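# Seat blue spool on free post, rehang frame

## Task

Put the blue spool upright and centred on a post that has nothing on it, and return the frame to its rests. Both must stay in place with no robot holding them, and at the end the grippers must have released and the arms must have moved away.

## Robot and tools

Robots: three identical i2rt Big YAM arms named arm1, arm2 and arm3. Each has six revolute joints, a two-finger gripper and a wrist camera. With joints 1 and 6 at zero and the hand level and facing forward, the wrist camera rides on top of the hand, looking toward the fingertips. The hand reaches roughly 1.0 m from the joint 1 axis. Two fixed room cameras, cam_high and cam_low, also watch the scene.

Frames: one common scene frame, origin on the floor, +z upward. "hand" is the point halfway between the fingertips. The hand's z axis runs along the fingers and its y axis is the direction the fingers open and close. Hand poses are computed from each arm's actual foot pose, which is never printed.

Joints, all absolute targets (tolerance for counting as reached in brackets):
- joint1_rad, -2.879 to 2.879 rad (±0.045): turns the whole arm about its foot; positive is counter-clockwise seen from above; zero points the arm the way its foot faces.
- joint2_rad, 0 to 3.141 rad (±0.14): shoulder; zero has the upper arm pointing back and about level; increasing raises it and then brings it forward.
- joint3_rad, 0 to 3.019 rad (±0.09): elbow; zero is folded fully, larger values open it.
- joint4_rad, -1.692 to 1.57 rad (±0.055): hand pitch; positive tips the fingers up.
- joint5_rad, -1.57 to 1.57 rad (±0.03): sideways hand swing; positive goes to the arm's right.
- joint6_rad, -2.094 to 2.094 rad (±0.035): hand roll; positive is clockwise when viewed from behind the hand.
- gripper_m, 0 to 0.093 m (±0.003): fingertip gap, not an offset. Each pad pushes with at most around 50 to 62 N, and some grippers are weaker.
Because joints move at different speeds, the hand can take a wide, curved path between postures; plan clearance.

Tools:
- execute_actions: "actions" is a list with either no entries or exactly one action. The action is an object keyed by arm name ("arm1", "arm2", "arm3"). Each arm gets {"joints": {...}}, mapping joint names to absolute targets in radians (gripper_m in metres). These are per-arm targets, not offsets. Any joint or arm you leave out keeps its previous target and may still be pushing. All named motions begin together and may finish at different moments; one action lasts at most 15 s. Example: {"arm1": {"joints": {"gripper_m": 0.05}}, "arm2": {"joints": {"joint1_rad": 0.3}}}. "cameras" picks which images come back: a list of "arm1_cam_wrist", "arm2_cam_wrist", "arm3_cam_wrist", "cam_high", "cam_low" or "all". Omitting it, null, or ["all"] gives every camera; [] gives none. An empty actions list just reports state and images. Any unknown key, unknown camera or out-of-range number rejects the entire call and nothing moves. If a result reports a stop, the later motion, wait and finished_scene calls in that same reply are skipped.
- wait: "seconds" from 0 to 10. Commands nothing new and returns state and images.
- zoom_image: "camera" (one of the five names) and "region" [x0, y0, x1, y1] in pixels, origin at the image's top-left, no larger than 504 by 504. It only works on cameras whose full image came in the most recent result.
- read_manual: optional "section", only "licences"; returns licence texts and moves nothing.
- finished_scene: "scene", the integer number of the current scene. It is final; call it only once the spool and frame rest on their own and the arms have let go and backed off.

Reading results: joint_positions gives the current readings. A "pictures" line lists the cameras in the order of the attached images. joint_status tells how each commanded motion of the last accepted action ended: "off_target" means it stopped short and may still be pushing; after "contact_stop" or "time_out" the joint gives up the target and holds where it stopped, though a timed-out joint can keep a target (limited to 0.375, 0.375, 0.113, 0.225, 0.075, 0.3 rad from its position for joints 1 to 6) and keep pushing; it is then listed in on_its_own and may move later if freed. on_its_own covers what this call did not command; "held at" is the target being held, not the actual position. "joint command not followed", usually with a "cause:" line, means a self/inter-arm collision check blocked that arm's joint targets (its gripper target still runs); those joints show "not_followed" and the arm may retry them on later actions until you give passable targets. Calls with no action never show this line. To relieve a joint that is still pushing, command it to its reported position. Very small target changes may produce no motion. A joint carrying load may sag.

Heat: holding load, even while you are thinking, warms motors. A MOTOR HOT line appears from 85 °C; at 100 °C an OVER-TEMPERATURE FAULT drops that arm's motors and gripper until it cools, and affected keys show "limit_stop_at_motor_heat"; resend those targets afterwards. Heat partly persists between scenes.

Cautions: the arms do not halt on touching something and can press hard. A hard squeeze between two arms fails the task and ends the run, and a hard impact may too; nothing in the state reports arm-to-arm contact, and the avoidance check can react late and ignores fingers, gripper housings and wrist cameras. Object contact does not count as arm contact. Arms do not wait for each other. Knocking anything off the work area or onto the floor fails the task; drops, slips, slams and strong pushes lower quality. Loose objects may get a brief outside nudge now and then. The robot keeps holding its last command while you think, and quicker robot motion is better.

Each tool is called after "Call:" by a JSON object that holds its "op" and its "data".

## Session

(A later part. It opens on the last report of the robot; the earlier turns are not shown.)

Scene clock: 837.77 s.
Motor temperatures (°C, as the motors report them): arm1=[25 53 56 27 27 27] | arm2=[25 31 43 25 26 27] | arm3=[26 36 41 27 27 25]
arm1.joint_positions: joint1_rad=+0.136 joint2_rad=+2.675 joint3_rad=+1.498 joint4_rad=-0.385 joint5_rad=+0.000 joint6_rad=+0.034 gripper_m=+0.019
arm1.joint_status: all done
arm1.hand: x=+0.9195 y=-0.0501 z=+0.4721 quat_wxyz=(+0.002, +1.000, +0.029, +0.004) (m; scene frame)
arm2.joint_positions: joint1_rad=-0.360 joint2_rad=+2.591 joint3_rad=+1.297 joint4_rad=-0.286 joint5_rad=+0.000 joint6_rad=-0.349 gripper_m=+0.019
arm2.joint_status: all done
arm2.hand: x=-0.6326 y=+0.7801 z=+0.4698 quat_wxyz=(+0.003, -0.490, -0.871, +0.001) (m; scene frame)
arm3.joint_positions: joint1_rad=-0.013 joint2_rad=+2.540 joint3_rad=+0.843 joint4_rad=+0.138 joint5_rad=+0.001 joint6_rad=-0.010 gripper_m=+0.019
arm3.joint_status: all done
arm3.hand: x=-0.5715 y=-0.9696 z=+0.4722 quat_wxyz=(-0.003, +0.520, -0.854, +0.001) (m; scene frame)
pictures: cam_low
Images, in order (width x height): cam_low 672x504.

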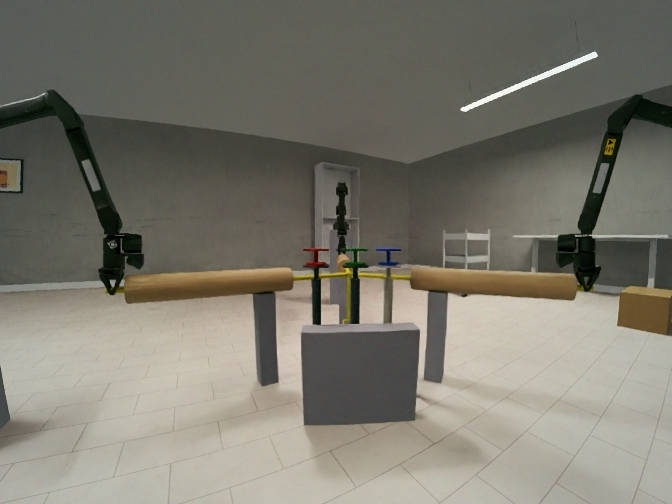

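The frame is back on its rests. I'll set the joint targets to the current positions and open the grippers.

Call:
{"op": "execute_actions", "data": {"actions": [{"arm1": {"joints": {"joint1_rad": 0.136, "joint2_rad": 2.676, "joint3_rad": 1.505, "joint4_rad": -0.385, "gripper_m": 0.08}}, "arm2": {"joints": {"joint1_rad": -0.36, "joint2_rad": 2.591, "joint3_rad": 1.299, "joint4_rad": -0.286, "joint6_rad": -0.349, "gripper_m": 0.08}}, "arm3": {"joints": {"joint1_rad": -0.013, "joint2_rad": 2.540, "joint3_rad": 0.843, "joint4_rad": 0.138, "joint6_rad": -0.010, "gripper_m": 0.08}}}], "cameras": []}}

Call:
{"op": "execute_actions", "data": {"actions": [{"arm1": {"joints": {"joint2_rad": 2.50, "joint3_rad": 1.385, "joint4_rad": -0.455}}, "arm2": {"joints": {"joint2_rad": 2.41, "joint3_rad": 1.198, "joint4_rad": -0.378}}, "arm3": {"joints": {"joint2_rad": 2.315, "joint3_rad": 0.728, "joint4_rad": 0.015}}}], "cameras": ["cam_low"]}}

Scene clock: 844.30 s.
Motor temperatures (°C, as the motors report them): arm1=[25 53 55 27 27 27] | arm2=[25 31 42 25 26 27] | arm3=[26 36 41 27 27 25]
arm1.joint_positions: joint1_rad=+0.136 joint2_rad=+2.676 joint3_rad=+1.498 joint4_rad=-0.385 joint5_rad=+0.000 joint6_rad=+0.034 gripper_m=+0.080
arm1.joint_status: all done
arm1.hand: x=+0.9197 y=-0.0501 z=+0.4719 quat_wxyz=(+0.002, +1.000, +0.029, +0.004) (m; scene frame)
arm2.joint_positions: joint1_rad=-0.360 joint2_rad=+2.591 joint3_rad=+1.297 joint4_rad=-0.286 joint5_rad=+0.000 joint6_rad=-0.349 gripper_m=+0.080
arm2.joint_status: all done
arm2.hand: x=-0.6326 y=+0.7801 z=+0.4698 quat_wxyz=(+0.003, -0.490, -0.871, +0.001) (m; scene frame)
arm3.joint_positions: joint1_rad=-0.013 joint2_rad=+2.540 joint3_rad=+0.843 joint4_rad=+0.138 joint5_rad=+0.001 joint6_rad=-0.010 gripper_m=+0.080
arm3.joint_status: all done
arm3.hand: x=-0.5715 y=-0.9696 z=+0.4722 quat_wxyz=(-0.003, +0.520, -0.854, +0.001) (m; scene frame)
pictures: none
No camera images: the call's "cameras" was empty. Leave "cameras" out to get every camera's image.

Scene clock: 845.33 s.
Motor temperatures (°C, as the motors report them): arm1=[25 53 55 27 27 27] | arm2=[25 31 42 25 26 27] | arm3=[26 36 41 27 27 25]
arm1.joint_positions: joint1_rad=+0.136 joint2_rad=+2.490 joint3_rad=+1.381 joint4_rad=-0.447 joint5_rad=+0.000 joint6_rad=+0.034 gripper_m=+0.080
arm1.joint_status: all done
arm1.hand: x=+0.9190 y=-0.0499 z=+0.5493 quat_wxyz=(+0.002, +1.000, +0.029, +0.001) (m; scene frame)
arm2.joint_positions: joint1_rad=-0.360 joint2_rad=+2.398 joint3_rad=+1.194 joint4_rad=-0.374 joint5_rad=+0.000 joint6_rad=-0.349 gripper_m=+0.080
arm2.joint_status: all done
arm2.hand: x=-0.6323 y=+0.7811 z=+0.5467 quat_wxyz=(+0.002, -0.490, -0.871, +0.002) (m; scene frame)
arm3.joint_positions: joint1_rad=-0.013 joint2_rad=+2.302 joint3_rad=+0.729 joint4_rad=+0.022 joint5_rad=+0.001 joint6_rad=-0.010 gripper_m=+0.080
arm3.joint_status: all done
arm3.hand: x=-0.5707 y=-0.9675 z=+0.5474 quat_wxyz=(-0.006, +0.520, -0.854, -0.001) (m; scene frame)
pictures: cam_low
Images, in order (width x height): cam_low 672x504.

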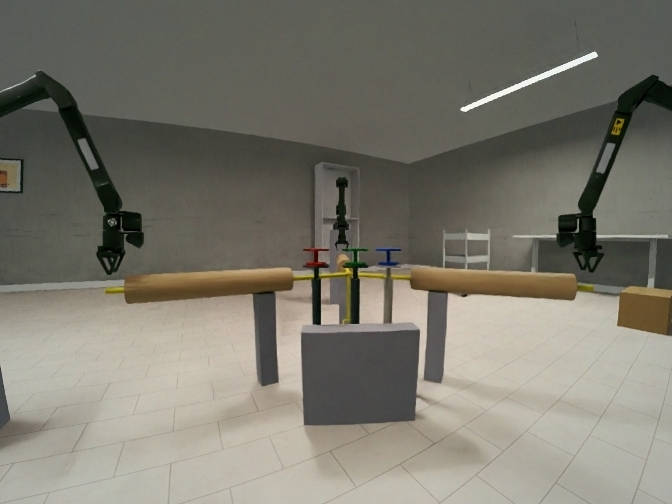

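Call:
{"op": "execute_actions", "data": {"actions": [{"arm1": {"joints": {"joint2_rad": 2.0, "joint3_rad": 1.2, "joint4_rad": -0.75}}, "arm2": {"joints": {"joint2_rad": 1.9, "joint3_rad": 1.08, "joint4_rad": -0.75}}, "arm3": {"joints": {"joint2_rad": 1.65, "joint3_rad": 0.64, "joint4_rad": -0.55}}}], "cameras": ["cam_low", "cam_high"]}}

Call:
{"op": "zoom_image", "data": {"camera": "cam_high", "region": [260, 175, 350, 245]}}

Scene clock: 855.47 s.
Motor temperatures (°C, as the motors report them): arm1=[25 52 54 27 27 27] | arm2=[25 31 41 25 26 27] | arm3=[26 36 40 27 27 25]
arm1.joint_positions: joint1_rad=+0.136 joint2_rad=+1.989 joint3_rad=+1.188 joint4_rad=-0.737 joint5_rad=+0.000 joint6_rad=+0.034 gripper_m=+0.080
arm1.joint_status: all done
arm1.hand: x=+0.9422 y=-0.0469 z=+0.7598 quat_wxyz=(+0.002, +1.000, +0.029, -0.008) (m; scene frame)
arm2.joint_positions: joint1_rad=-0.360 joint2_rad=+1.891 joint3_rad=+1.072 joint4_rad=-0.741 joint5_rad=+0.000 joint6_rad=-0.349 gripper_m=+0.080
arm2.joint_status: all done
arm2.hand: x=-0.6338 y=+0.7951 z=+0.7559 quat_wxyz=(-0.004, -0.490, -0.871, +0.009) (m; scene frame)
arm3.joint_positions: joint1_rad=-0.013 joint2_rad=+1.647 joint3_rad=+0.633 joint4_rad=-0.540 joint5_rad=+0.001 joint6_rad=-0.010 gripper_m=+0.080
arm3.joint_status: all done
arm3.hand: x=-0.5728 y=-0.9698 z=+0.7412 quat_wxyz=(-0.005, +0.520, -0.854, +0.000) (m; scene frame)
pictures: cam_high, cam_low
Images, in order (width x height): cam_high 672x504, cam_low 672x504.

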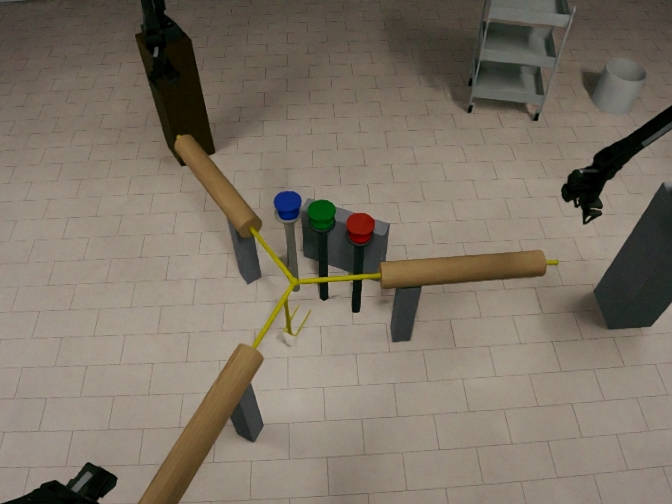

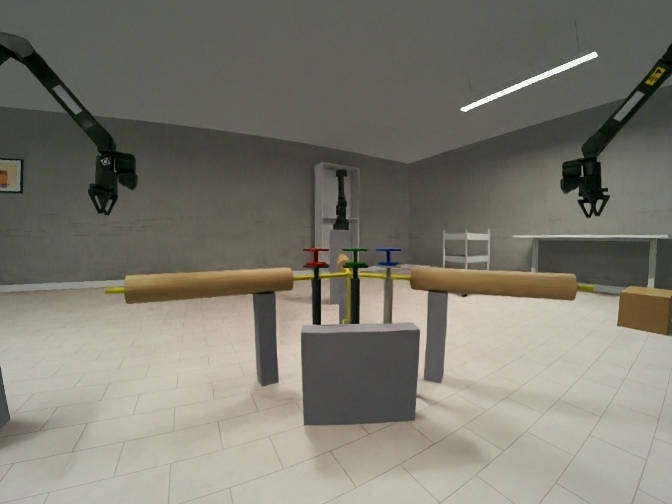

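Region (260, 175, 350, 245) of cam_high's 672x504 image, scaled by 5.600, with more detail than that image has.

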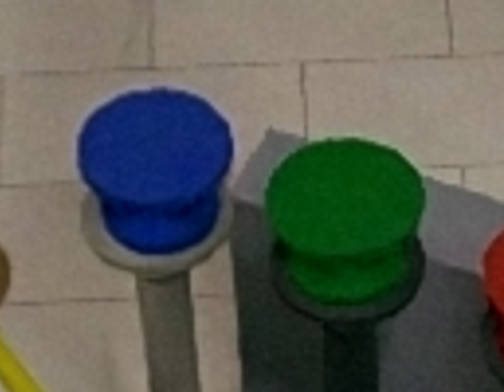

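The blue spool stands centred on the grey post, the frame is back on its rests, and all three arms are clear.

Call:
{"op": "finished_scene", "data": {"scene": 2}}

The scene is finished: the task was done.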